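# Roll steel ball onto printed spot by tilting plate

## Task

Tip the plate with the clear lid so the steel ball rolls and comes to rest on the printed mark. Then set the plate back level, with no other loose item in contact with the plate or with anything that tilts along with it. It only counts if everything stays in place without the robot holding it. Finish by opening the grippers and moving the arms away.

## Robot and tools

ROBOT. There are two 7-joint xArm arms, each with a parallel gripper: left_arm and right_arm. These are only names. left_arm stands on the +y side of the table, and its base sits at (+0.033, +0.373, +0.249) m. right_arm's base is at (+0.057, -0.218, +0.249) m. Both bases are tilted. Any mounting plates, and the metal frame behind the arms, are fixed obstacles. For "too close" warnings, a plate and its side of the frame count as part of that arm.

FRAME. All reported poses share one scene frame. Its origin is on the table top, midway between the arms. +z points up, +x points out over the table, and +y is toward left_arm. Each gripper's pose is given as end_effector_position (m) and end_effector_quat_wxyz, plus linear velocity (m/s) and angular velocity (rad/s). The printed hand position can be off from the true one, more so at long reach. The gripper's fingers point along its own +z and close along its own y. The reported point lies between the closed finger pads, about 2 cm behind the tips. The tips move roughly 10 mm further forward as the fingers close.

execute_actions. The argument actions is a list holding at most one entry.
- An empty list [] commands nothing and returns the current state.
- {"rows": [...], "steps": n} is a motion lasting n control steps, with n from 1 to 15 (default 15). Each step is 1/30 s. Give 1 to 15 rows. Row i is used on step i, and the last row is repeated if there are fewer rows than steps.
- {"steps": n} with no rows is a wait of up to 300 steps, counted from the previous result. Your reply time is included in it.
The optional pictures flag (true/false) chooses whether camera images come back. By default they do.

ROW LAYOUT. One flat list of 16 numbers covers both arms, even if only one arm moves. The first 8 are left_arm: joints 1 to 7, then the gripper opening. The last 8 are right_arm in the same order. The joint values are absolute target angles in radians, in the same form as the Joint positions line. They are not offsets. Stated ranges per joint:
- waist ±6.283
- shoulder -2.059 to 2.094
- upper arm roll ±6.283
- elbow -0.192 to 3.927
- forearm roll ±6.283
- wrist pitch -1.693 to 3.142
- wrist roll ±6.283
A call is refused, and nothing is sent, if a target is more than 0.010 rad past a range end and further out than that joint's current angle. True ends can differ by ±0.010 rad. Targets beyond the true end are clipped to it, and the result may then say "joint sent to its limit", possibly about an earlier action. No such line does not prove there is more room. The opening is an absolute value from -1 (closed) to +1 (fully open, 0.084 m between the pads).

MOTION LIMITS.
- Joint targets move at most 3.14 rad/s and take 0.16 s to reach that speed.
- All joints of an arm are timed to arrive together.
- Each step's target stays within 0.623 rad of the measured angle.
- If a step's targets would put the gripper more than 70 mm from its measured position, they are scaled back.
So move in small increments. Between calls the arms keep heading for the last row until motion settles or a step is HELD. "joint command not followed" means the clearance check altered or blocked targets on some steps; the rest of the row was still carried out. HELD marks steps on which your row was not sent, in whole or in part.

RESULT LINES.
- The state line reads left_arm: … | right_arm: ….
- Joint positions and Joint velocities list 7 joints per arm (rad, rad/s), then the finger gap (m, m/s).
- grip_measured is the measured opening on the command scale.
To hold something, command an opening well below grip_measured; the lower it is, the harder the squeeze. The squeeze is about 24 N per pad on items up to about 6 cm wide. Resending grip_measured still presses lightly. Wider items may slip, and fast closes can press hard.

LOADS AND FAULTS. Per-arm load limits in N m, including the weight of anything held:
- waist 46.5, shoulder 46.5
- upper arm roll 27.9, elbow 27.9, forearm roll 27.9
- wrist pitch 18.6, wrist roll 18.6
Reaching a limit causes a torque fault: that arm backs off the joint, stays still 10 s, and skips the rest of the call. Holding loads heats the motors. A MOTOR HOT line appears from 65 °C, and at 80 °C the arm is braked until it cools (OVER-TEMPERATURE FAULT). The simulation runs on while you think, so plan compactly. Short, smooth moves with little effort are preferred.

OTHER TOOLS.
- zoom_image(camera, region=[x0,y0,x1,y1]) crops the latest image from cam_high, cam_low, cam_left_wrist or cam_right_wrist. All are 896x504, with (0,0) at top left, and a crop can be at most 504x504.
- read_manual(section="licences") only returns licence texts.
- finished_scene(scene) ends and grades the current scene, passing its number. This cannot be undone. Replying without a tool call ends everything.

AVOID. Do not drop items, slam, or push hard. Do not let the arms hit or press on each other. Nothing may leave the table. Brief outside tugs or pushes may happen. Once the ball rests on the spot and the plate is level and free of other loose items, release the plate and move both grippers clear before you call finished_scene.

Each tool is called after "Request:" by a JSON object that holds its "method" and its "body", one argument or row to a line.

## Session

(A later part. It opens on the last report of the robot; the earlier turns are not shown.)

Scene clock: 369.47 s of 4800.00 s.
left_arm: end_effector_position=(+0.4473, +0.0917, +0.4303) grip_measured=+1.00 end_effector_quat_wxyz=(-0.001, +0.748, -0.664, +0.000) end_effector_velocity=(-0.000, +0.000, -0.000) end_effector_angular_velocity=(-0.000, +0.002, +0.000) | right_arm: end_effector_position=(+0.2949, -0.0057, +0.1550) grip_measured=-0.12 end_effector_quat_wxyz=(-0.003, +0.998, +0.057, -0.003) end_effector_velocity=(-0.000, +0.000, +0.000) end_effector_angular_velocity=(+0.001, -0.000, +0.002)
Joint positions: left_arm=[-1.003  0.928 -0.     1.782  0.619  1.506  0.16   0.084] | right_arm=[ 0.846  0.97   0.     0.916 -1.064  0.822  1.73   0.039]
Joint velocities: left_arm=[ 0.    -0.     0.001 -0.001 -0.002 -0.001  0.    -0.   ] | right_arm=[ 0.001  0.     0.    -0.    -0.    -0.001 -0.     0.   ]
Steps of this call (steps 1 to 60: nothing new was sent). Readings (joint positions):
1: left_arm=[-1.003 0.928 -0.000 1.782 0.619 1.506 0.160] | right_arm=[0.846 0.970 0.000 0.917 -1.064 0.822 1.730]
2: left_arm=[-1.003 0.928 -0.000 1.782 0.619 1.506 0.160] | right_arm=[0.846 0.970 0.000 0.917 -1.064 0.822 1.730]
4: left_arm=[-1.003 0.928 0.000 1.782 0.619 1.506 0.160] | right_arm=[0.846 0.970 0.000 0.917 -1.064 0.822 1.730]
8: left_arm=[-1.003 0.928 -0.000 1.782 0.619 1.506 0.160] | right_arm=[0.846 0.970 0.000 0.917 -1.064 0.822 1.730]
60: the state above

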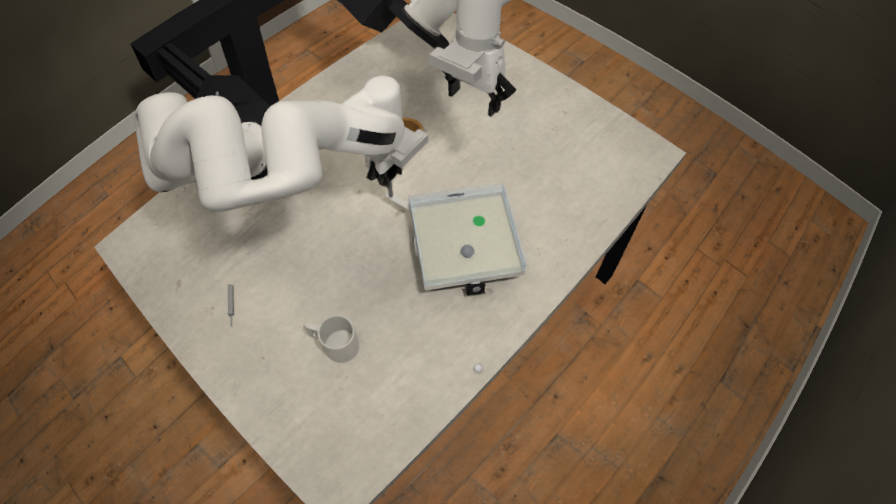

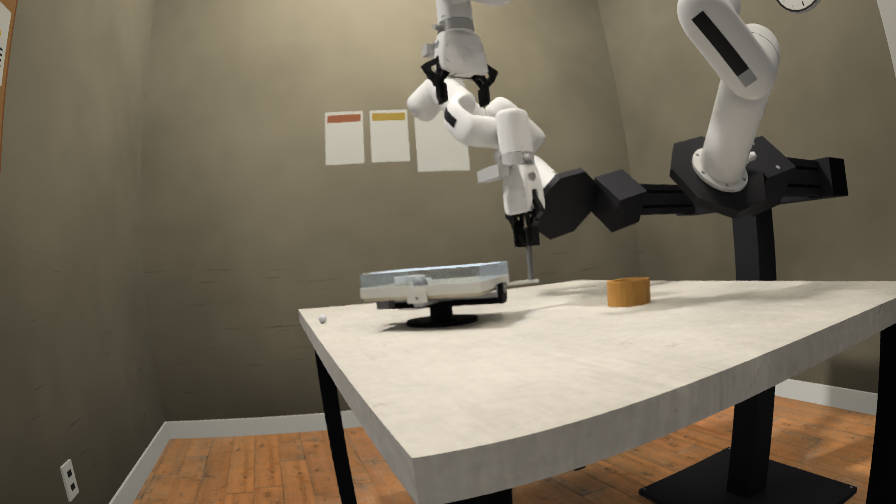

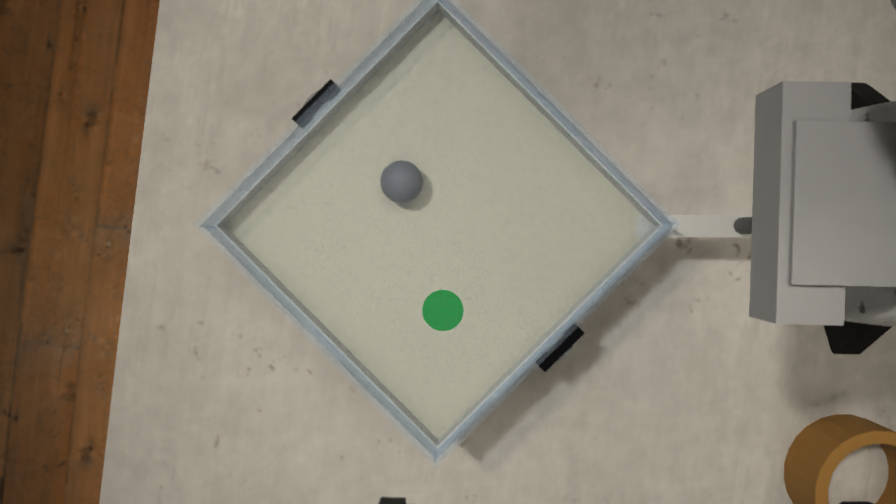

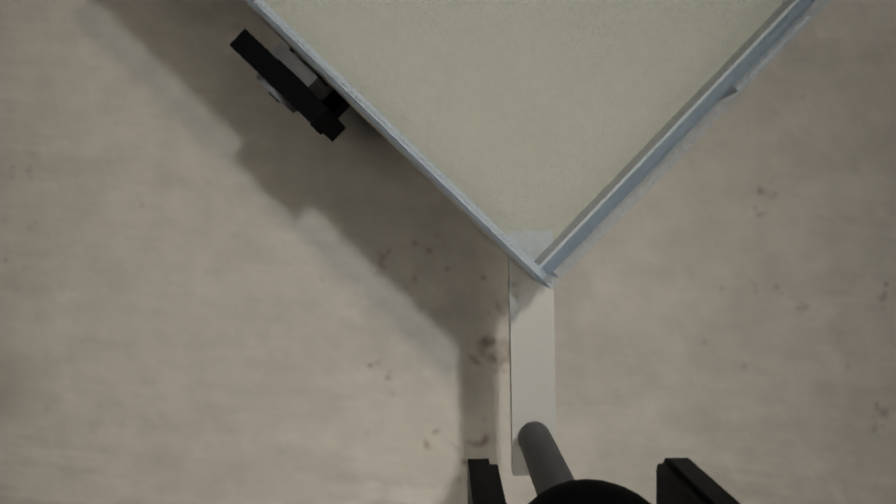

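Request:
{"method": "execute_actions", "body": {
  "actions": [
    {"rows":[[-1.003,0.928,0,1.782,0.619,1.506,0.16,1,0.8510,0.9793,0,0.9239,-1.064,0.822,1.730,-0.7]],"steps":15}
  ],
  "pictures": false
}}

Request:
{"method": "execute_actions", "body": {
  "actions": [
    {"rows":[[-1.003,0.928,0,1.782,0.619,1.506,0.16,1,0.8510,0.9793,0,0.9239,-1.064,0.822,1.730,-0.7]],"steps":15}
  ]
}}

Request:
{"method": "execute_actions", "body": {
  "actions": [
    {"rows":[[-1.003,0.928,0,1.782,0.619,1.506,0.16,1,0.8510,0.9793,0,0.9239,-1.064,0.822,1.730,-0.7]],"steps":12}
  ]
}}

Request:
{"method": "execute_actions", "body": {
  "actions": [
    {"rows":[[-1.003,0.928,0,1.782,0.619,1.506,0.16,1,0.8482,0.9711,0,0.9176,-1.064,0.822,1.730,-0.7]],"steps":15}
  ]
}}

Request:
{"method": "execute_actions", "body": {
  "actions": [
    {"steps":30}
  ]
}}

Request:
{"method": "execute_actions", "body": {
  "actions": [
    {"steps":60}
  ]
}}

Scene clock: 411.73 s of 4800.00 s.
left_arm: end_effector_position=(+0.4473, +0.0917, +0.4303) grip_measured=+1.00 end_effector_quat_wxyz=(-0.001, +0.748, -0.664, +0.000) end_effector_velocity=(+0.001, -0.000, -0.000) end_effector_angular_velocity=(-0.000, -0.001, +0.001) | right_arm: end_effector_position=(+0.2943, -0.0040, +0.1538) grip_measured=-0.12 end_effector_quat_wxyz=(-0.001, +0.998, +0.058, -0.002) end_effector_velocity=(+0.003, +0.006, +0.004) end_effector_angular_velocity=(+0.017, -0.005, +0.003)
Joint positions: left_arm=[-1.003  0.928  0.     1.782  0.619  1.506  0.16   0.084] | right_arm=[ 0.851  0.979 -0.001  0.923 -1.064  0.823  1.73   0.039]
Joint velocities: left_arm=[-0.     0.     0.001 -0.     0.    -0.002 -0.     0.   ] | right_arm=[ 0.001 -0.001  0.004  0.009 -0.003 -0.008 -0.003  0.   ]
Steps of this call (steps 1 to 90: nothing new was sent; then 38.77 s passed at rest; steps 91 to 105: all 15 steps of this action). Readings (joint positions):
91: left_arm=[-1.003 0.928 -0.000 1.782 0.619 1.506 0.160] | right_arm=[0.846 0.971 -0.000 0.917 -1.064 0.822 1.730]
92: left_arm=[-1.003 0.928 -0.000 1.782 0.619 1.506 0.160] | right_arm=[0.847 0.972 -0.000 0.917 -1.064 0.822 1.730]
94: left_arm=[-1.003 0.928 -0.000 1.782 0.619 1.506 0.160] | right_arm=[0.849 0.975 -0.001 0.920 -1.064 0.823 1.730]
98: left_arm=[-1.003 0.928 -0.000 1.782 0.619 1.506 0.160] | right_arm=[0.850 0.979 -0.001 0.922 -1.064 0.823 1.730]
105: the state above

Scene clock: 412.23 s of 4800.00 s.
left_arm: end_effector_position=(+0.4473, +0.0917, +0.4303) grip_measured=+1.00 end_effector_quat_wxyz=(-0.001, +0.748, -0.664, +0.000) end_effector_velocity=(+0.000, +0.001, -0.001) end_effector_angular_velocity=(+0.002, +0.001, +0.001) | right_arm: end_effector_position=(+0.2944, -0.0032, +0.1544) grip_measured=-0.12 end_effector_quat_wxyz=(-0.002, +0.998, +0.058, -0.002) end_effector_velocity=(-0.000, +0.003, +0.002) end_effector_angular_velocity=(+0.007, -0.000, -0.000)
Joint positions: left_arm=[-1.003  0.928 -0.     1.782  0.619  1.506  0.16   0.084] | right_arm=[ 0.851  0.979 -0.     0.924 -1.064  0.822  1.73   0.039]
Joint velocities: left_arm=[ 0.     0.     0.001 -0.    -0.001  0.001 -0.001 -0.   ] | right_arm=[ 0.    -0.     0.004  0.004  0.001 -0.002  0.     0.   ]
Steps of this call (steps 1 to 15: all 15 steps of this action). Readings (joint positions):
1: left_arm=[-1.003 0.928 -0.000 1.782 0.619 1.506 0.160] | right_arm=[0.851 0.979 -0.001 0.923 -1.064 0.823 1.730]
2: left_arm=[-1.003 0.928 -0.000 1.782 0.619 1.506 0.160] | right_arm=[0.851 0.979 -0.001 0.923 -1.064 0.823 1.730]
4: left_arm=[-1.003 0.928 0.000 1.782 0.619 1.506 0.160] | right_arm=[0.851 0.979 -0.001 0.923 -1.064 0.823 1.730]
8: left_arm=[-1.003 0.928 0.000 1.782 0.619 1.506 0.160] | right_arm=[0.851 0.979 -0.000 0.924 -1.064 0.823 1.730]
15: the state above

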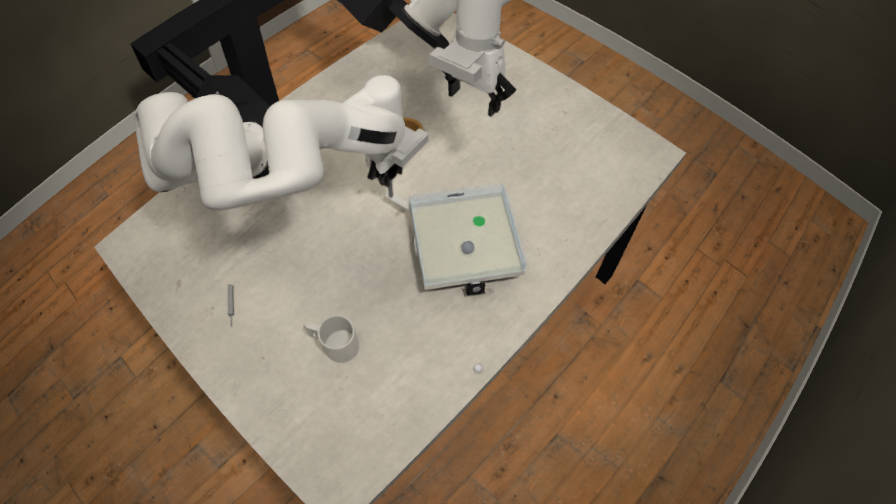

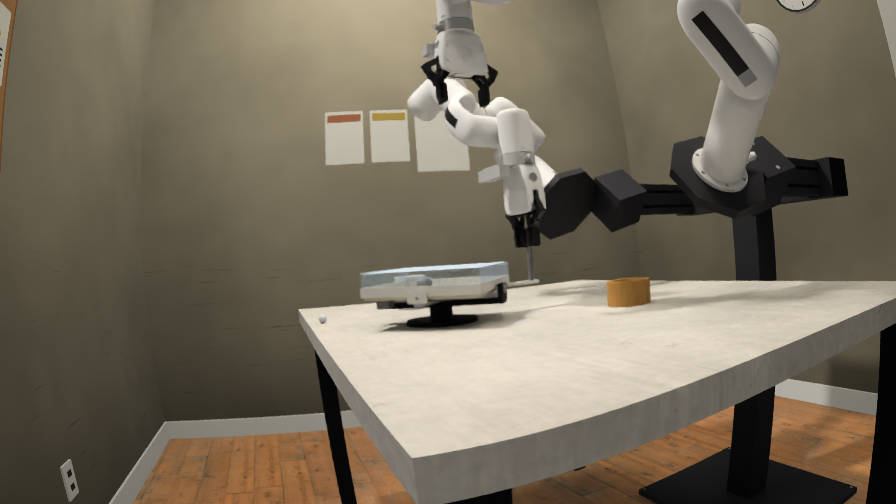

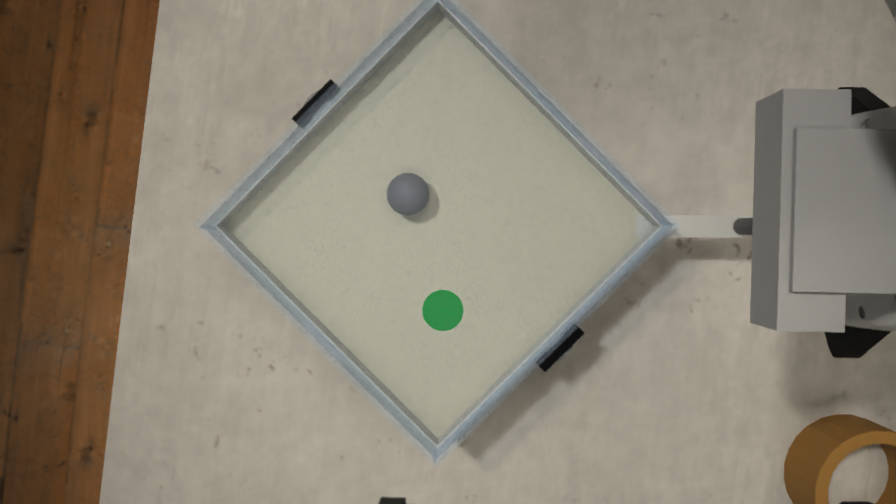

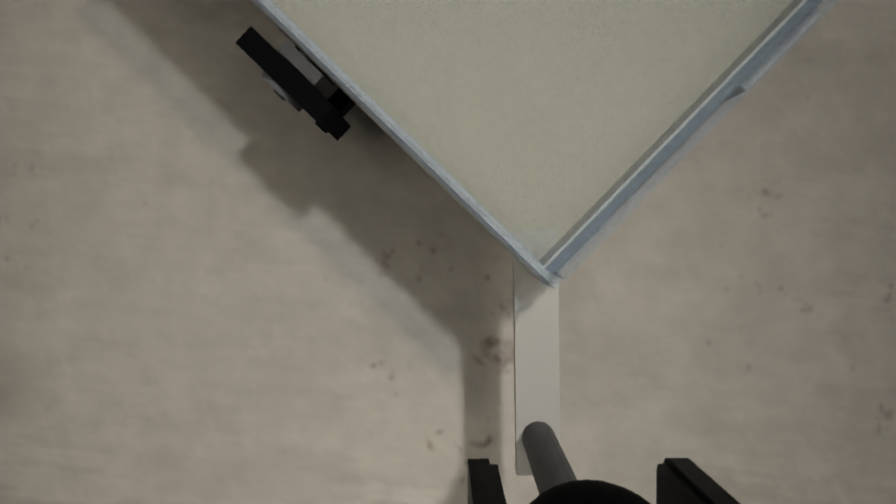

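Scene clock: 412.63 s of 4800.00 s.
left_arm: end_effector_position=(+0.4473, +0.0917, +0.4303) grip_measured=+1.00 end_effector_quat_wxyz=(-0.001, +0.748, -0.664, +0.000) end_effector_velocity=(+0.000, -0.000, +0.000) end_effector_angular_velocity=(-0.002, -0.001, +0.001) | right_arm: end_effector_position=(+0.2945, -0.0030, +0.1545) grip_measured=-0.12 end_effector_quat_wxyz=(-0.003, +0.998, +0.058, -0.002) end_effector_velocity=(+0.000, -0.000, -0.000) end_effector_angular_velocity=(-0.001, -0.001, +0.001)
Joint positions: left_arm=[-1.003  0.928 -0.     1.782  0.619  1.506  0.16   0.084] | right_arm=[ 0.851  0.979  0.     0.924 -1.064  0.822  1.73   0.039]
Joint velocities: left_arm=[ 0.    -0.    -0.     0.001  0.    -0.001  0.     0.   ] | right_arm=[ 0.     0.    -0.001 -0.    -0.002  0.     0.    -0.   ]
Steps of this call (steps 1 to 12: all 12 steps of this action). Readings (joint positions):
1: left_arm=[-1.003 0.928 0.000 1.782 0.619 1.506 0.160] | right_arm=[0.851 0.979 -0.000 0.924 -1.064 0.822 1.730]
2: left_arm=[-1.003 0.928 0.000 1.782 0.619 1.506 0.160] | right_arm=[0.851 0.979 -0.000 0.924 -1.064 0.822 1.730]
4: left_arm=[-1.003 0.928 -0.000 1.782 0.619 1.506 0.160] | right_arm=[0.851 0.979 -0.000 0.924 -1.064 0.822 1.730]
8: left_arm=[-1.003 0.928 -0.000 1.782 0.619 1.506 0.160] | right_arm=[0.851 0.979 -0.000 0.924 -1.064 0.822 1.730]
12: the state above

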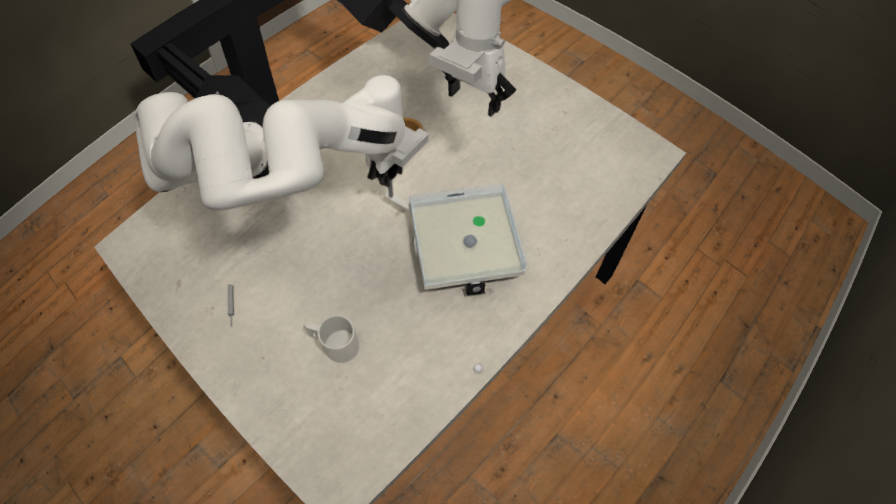

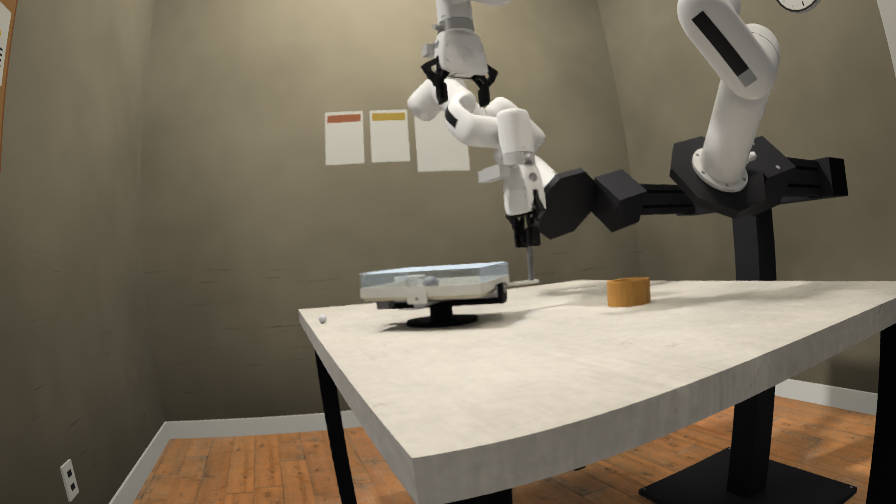

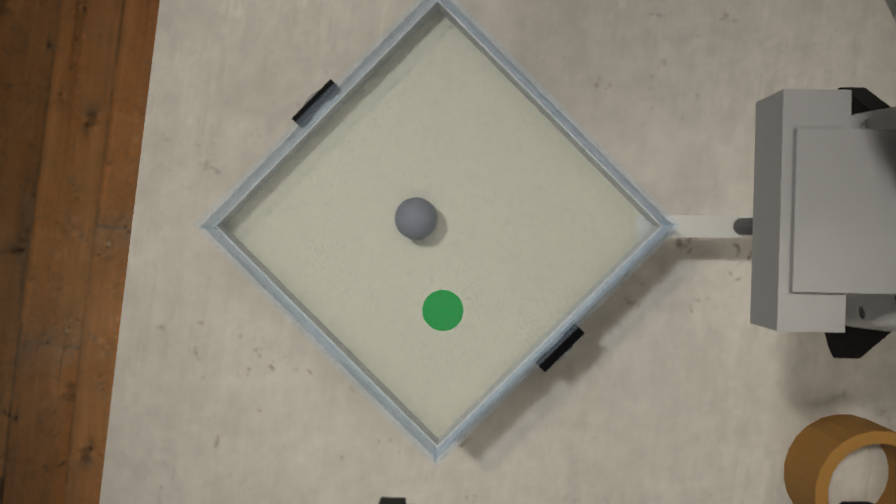

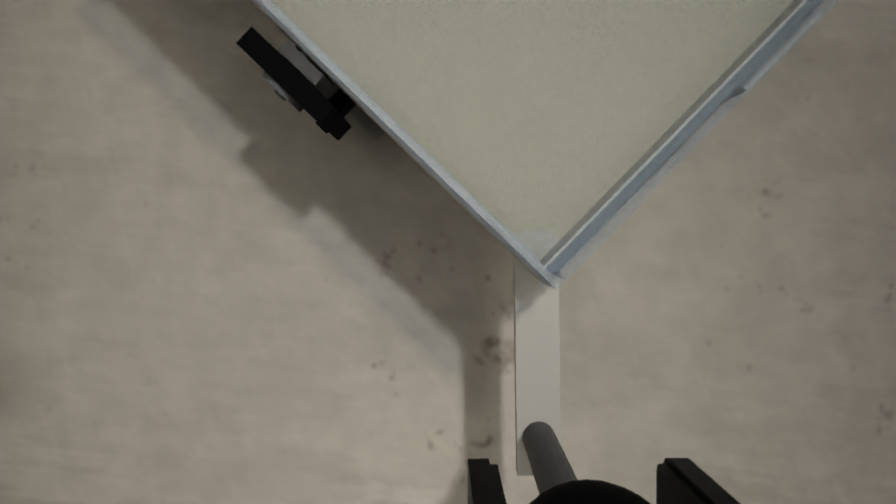

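Scene clock: 413.13 s of 4800.00 s.
left_arm: end_effector_position=(+0.4473, +0.0917, +0.4303) grip_measured=+1.00 end_effector_quat_wxyz=(-0.001, +0.748, -0.664, +0.000) end_effector_velocity=(-0.000, +0.000, -0.000) end_effector_angular_velocity=(+0.001, -0.000, -0.000) | right_arm: end_effector_position=(+0.2952, -0.0042, +0.1560) grip_measured=-0.12 end_effector_quat_wxyz=(-0.004, +0.998, +0.057, -0.002) end_effector_velocity=(+0.001, -0.000, +0.000) end_effector_angular_velocity=(-0.001, +0.000, -0.003)
Joint positions: left_arm=[-1.003  0.928  0.     1.782  0.619  1.506  0.16   0.084] | right_arm=[ 0.848  0.971  0.001  0.919 -1.064  0.821  1.73   0.039]
Joint velocities: left_arm=[ 0.    -0.    -0.    -0.     0.001  0.    -0.     0.   ] | right_arm=[-0.    -0.001 -0.001  0.     0.001  0.001  0.    -0.   ]
Steps of this call (steps 1 to 15: all 15 steps of this action). Readings (joint positions):
1: left_arm=[-1.003 0.928 0.000 1.782 0.619 1.506 0.160] | right_arm=[0.851 0.979 0.000 0.924 -1.064 0.822 1.730]
2: left_arm=[-1.003 0.928 0.000 1.782 0.619 1.506 0.160] | right_arm=[0.851 0.978 0.000 0.923 -1.064 0.822 1.730]
4: left_arm=[-1.003 0.928 0.000 1.782 0.619 1.506 0.160] | right_arm=[0.850 0.975 0.001 0.921 -1.064 0.821 1.730]
8: left_arm=[-1.003 0.928 -0.000 1.782 0.619 1.506 0.160] | right_arm=[0.849 0.972 0.001 0.919 -1.064 0.821 1.730]
15: the state above

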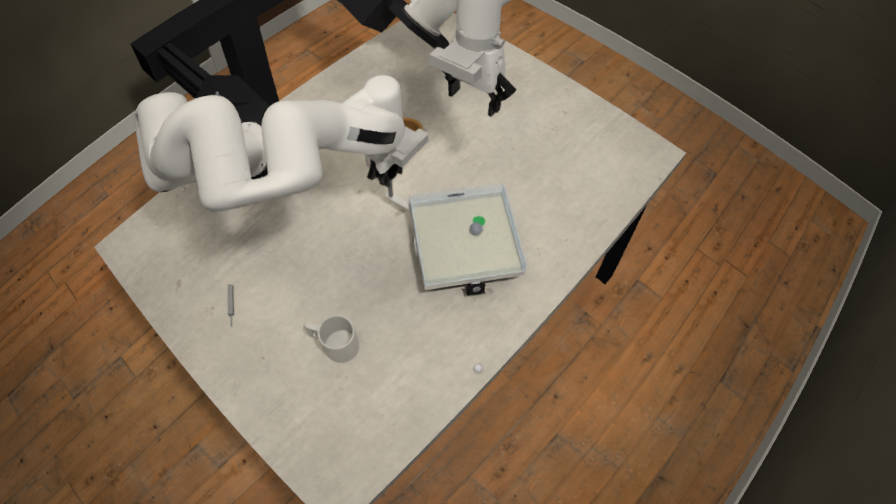

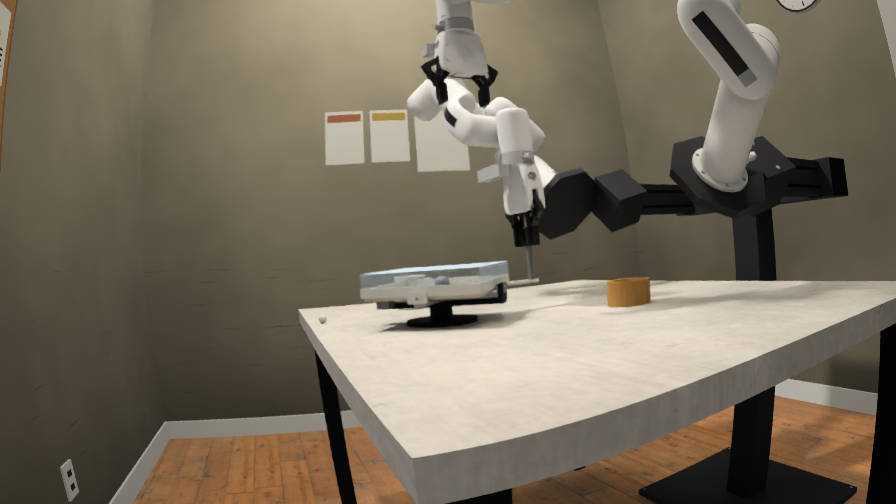

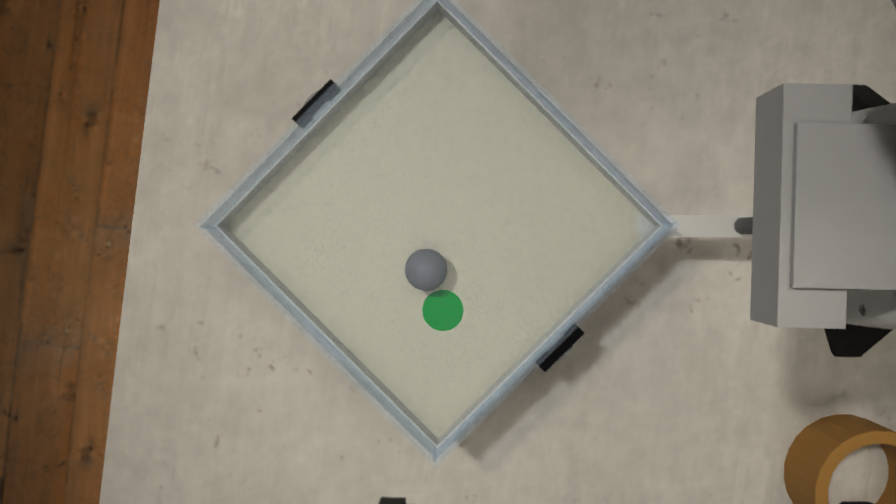

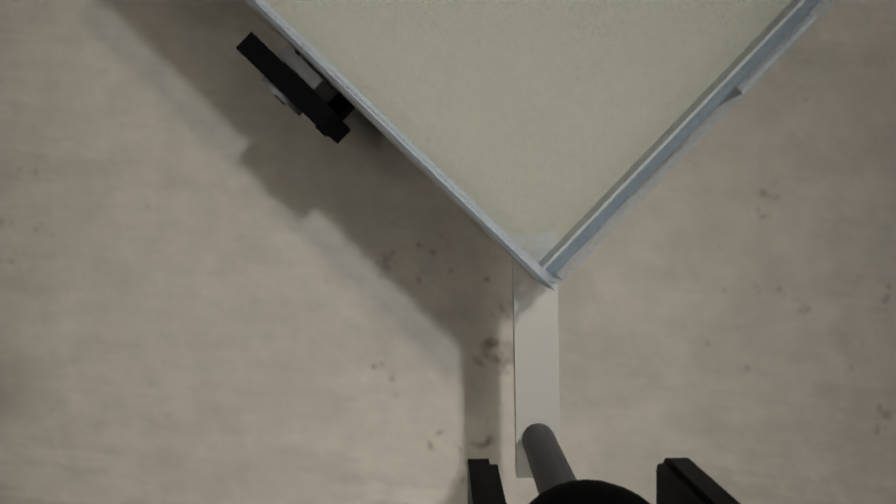

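Scene clock: 414.13 s of 4800.00 s.
left_arm: end_effector_position=(+0.4473, +0.0917, +0.4303) grip_measured=+1.00 end_effector_quat_wxyz=(-0.001, +0.748, -0.664, +0.000) end_effector_velocity=(+0.000, +0.000, -0.000) end_effector_angular_velocity=(+0.001, -0.001, -0.001) | right_arm: end_effector_position=(+0.2951, -0.0049, +0.1555) grip_measured=-0.12 end_effector_quat_wxyz=(-0.003, +0.998, +0.057, -0.002) end_effector_velocity=(-0.000, -0.001, -0.001) end_effector_angular_velocity=(-0.004, +0.002, -0.002)
Joint positions: left_arm=[-1.003  0.928 -0.     1.782  0.619  1.506  0.16   0.084] | right_arm=[ 0.848  0.971  0.     0.918 -1.064  0.822  1.73   0.039]
Joint velocities: left_arm=[-0.     0.     0.     0.     0.001  0.001  0.001  0.   ] | right_arm=[-0.001 -0.    -0.001 -0.002  0.001  0.002  0.    -0.   ]
Steps of this call (steps 1 to 15: the robot went on to your last target; steps 16 to 30: nothing new was sent). Readings (joint positions):
1: left_arm=[-1.003 0.928 0.000 1.782 0.619 1.506 0.160] | right_arm=[0.848 0.971 0.001 0.919 -1.064 0.821 1.730]
2: left_arm=[-1.003 0.928 -0.000 1.782 0.619 1.506 0.160] | right_arm=[0.848 0.971 0.001 0.919 -1.064 0.821 1.730]
4: left_arm=[-1.003 0.928 -0.000 1.782 0.619 1.506 0.160] | right_arm=[0.848 0.971 0.001 0.919 -1.064 0.821 1.730]
8: left_arm=[-1.003 0.928 0.000 1.782 0.619 1.506 0.160] | right_arm=[0.848 0.971 0.001 0.918 -1.064 0.821 1.730]
30: the state above
All arms were judged still, so your last target was given up. Only a new action makes them travel on or press farther. Fingers that are still opening or closing keep moving.

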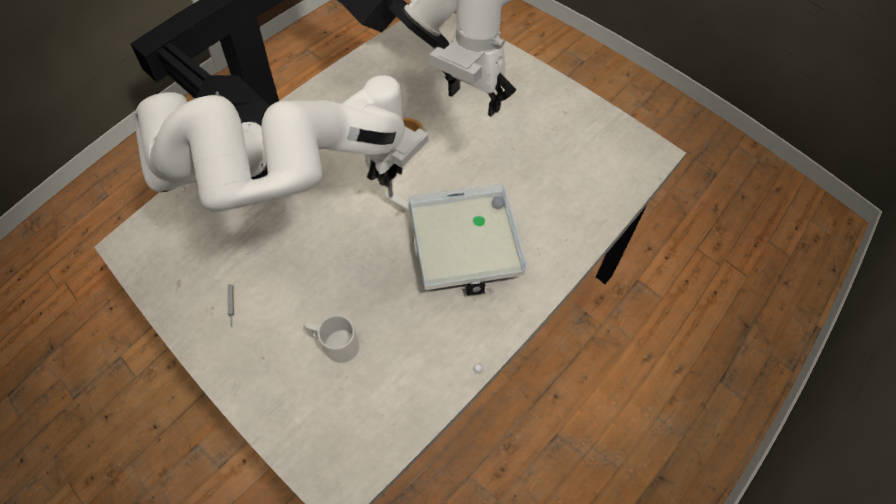

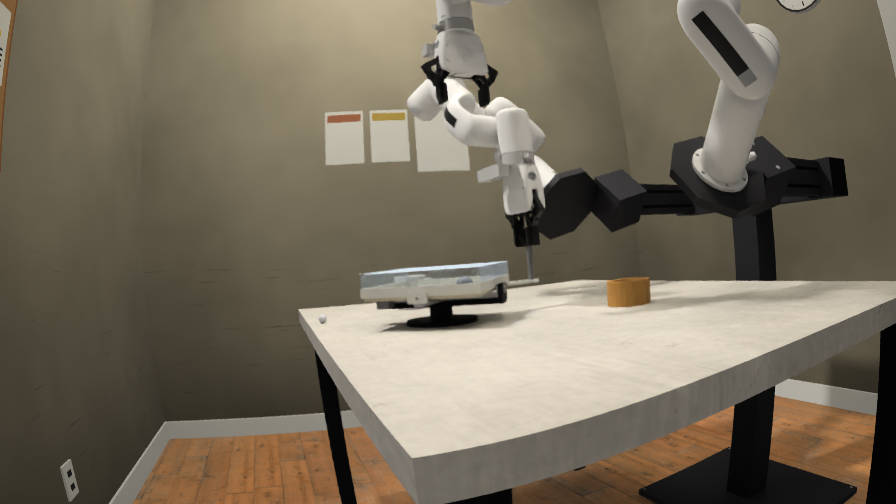

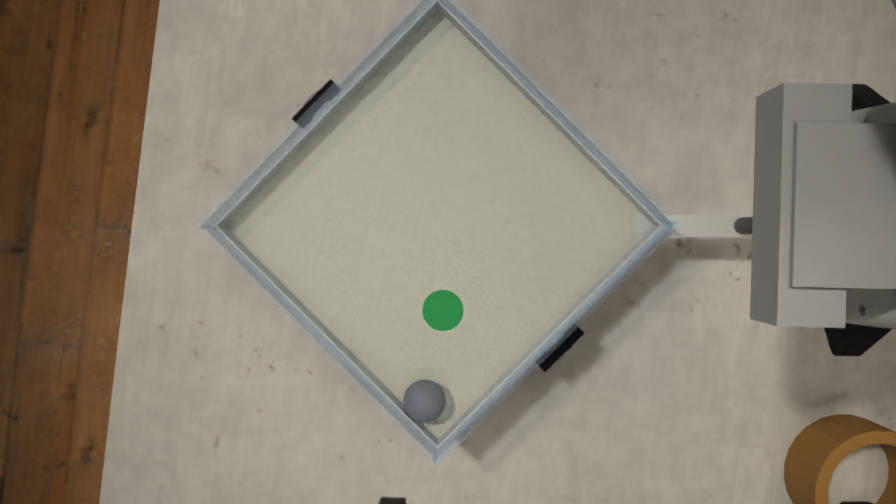

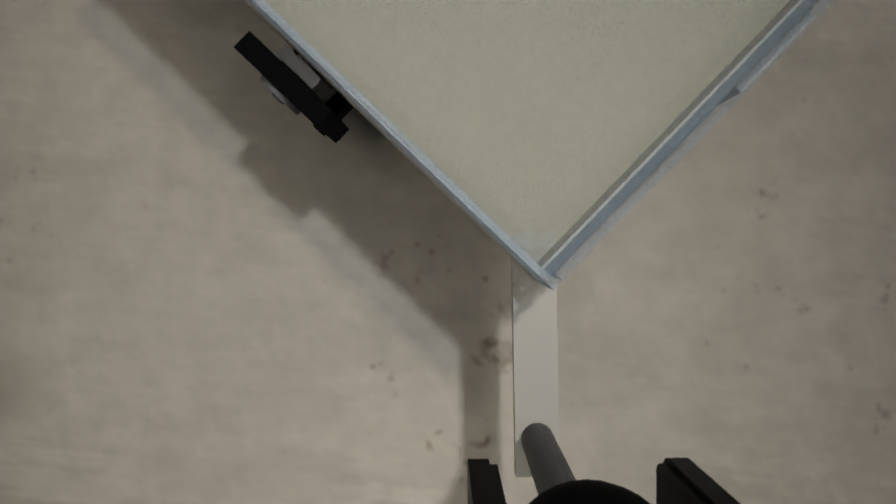

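Scene clock: 416.13 s of 4800.00 s.
left_arm: end_effector_position=(+0.4473, +0.0917, +0.4303) grip_measured=+1.00 end_effector_quat_wxyz=(-0.001, +0.748, -0.664, +0.000) end_effector_velocity=(-0.000, +0.000, -0.000) end_effector_angular_velocity=(+0.000, +0.001, -0.002) | right_arm: end_effector_position=(+0.2950, -0.0051, +0.1554) grip_measured=-0.12 end_effector_quat_wxyz=(-0.003, +0.998, +0.057, -0.002) end_effector_velocity=(+0.001, +0.000, +0.000) end_effector_angular_velocity=(+0.000, -0.001, -0.000)
Joint positions: left_arm=[-1.003  0.928 -0.     1.782  0.619  1.506  0.16   0.084] | right_arm=[ 0.848  0.971  0.     0.918 -1.064  0.822  1.73   0.039]
Joint velocities: left_arm=[ 0.    -0.    -0.    -0.001 -0.001  0.     0.002 -0.   ] | right_arm=[ 0.    -0.    -0.001  0.001 -0.001  0.     0.     0.   ]
Steps of this call (steps 1 to 60: nothing new was sent). Readings (joint positions):
1: left_arm=[-1.003 0.928 0.000 1.782 0.619 1.506 0.160] | right_arm=[0.848 0.971 0.000 0.918 -1.064 0.822 1.730]
2: left_arm=[-1.003 0.928 0.000 1.782 0.619 1.506 0.160] | right_arm=[0.848 0.971 0.000 0.918 -1.064 0.822 1.730]
4: left_arm=[-1.003 0.928 0.000 1.782 0.619 1.506 0.160] | right_arm=[0.848 0.971 0.000 0.918 -1.064 0.822 1.730]
8: left_arm=[-1.003 0.928 0.000 1.782 0.619 1.506 0.160] | right_arm=[0.848 0.971 0.000 0.918 -1.064 0.822 1.730]
60: the state above

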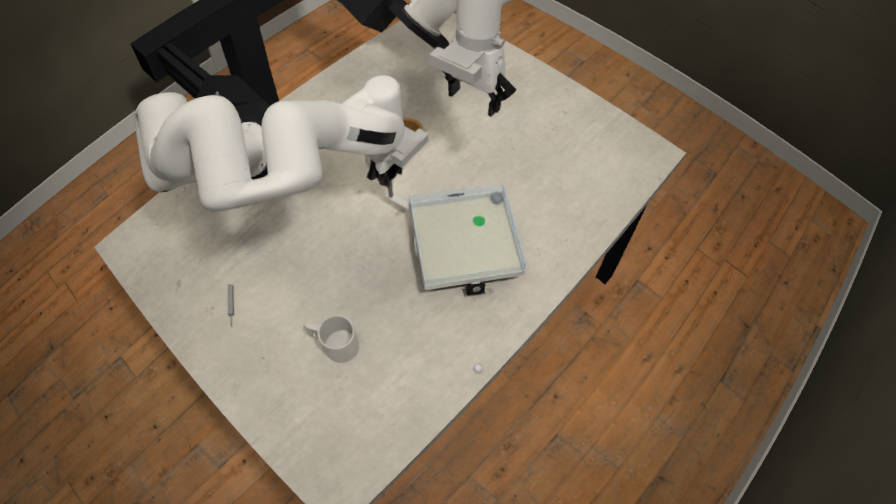

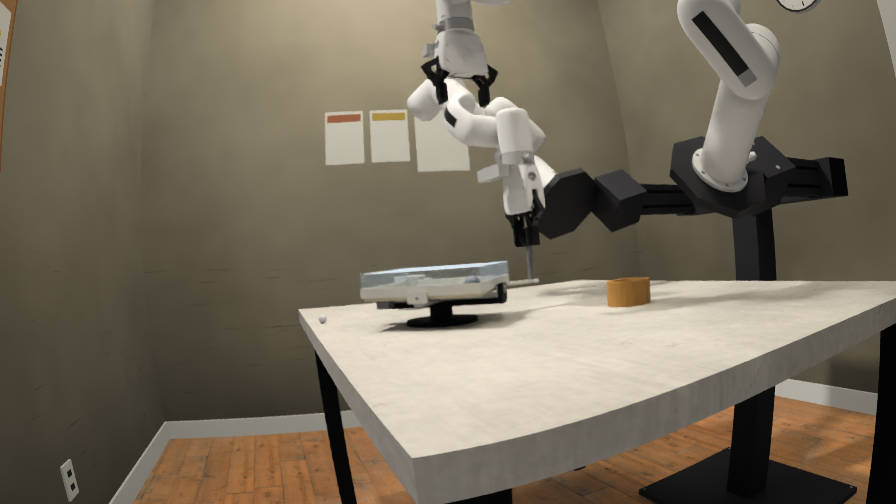

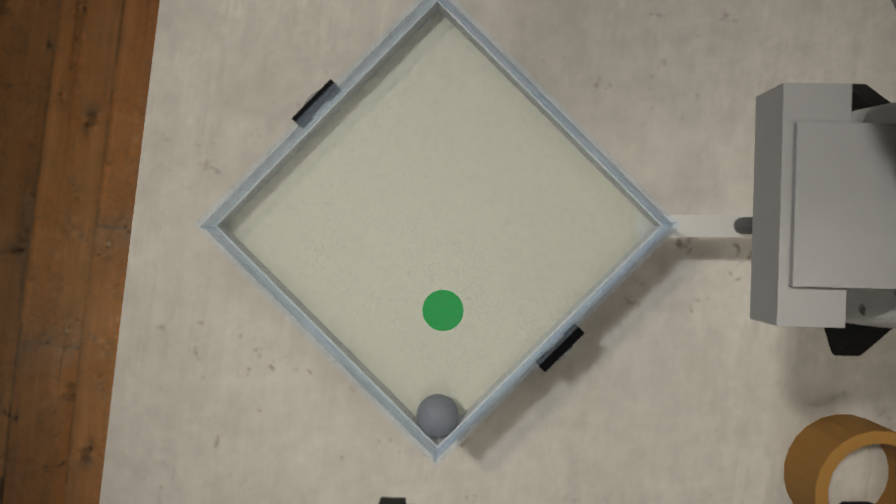

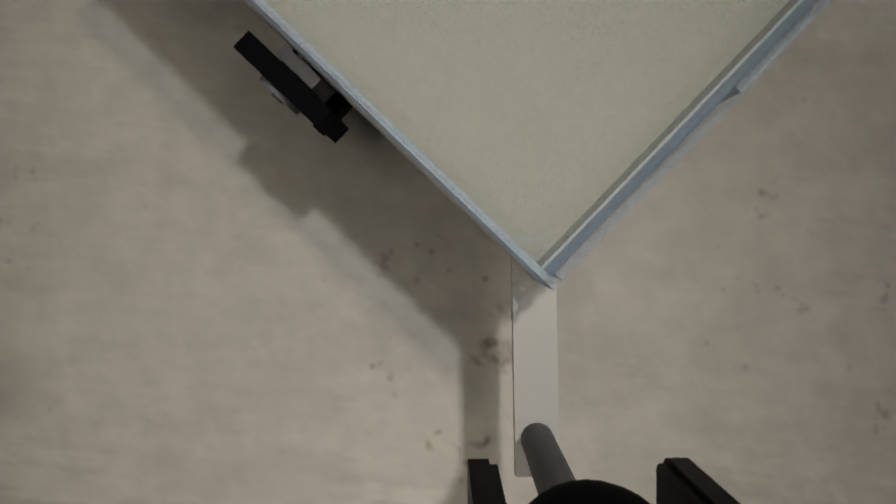

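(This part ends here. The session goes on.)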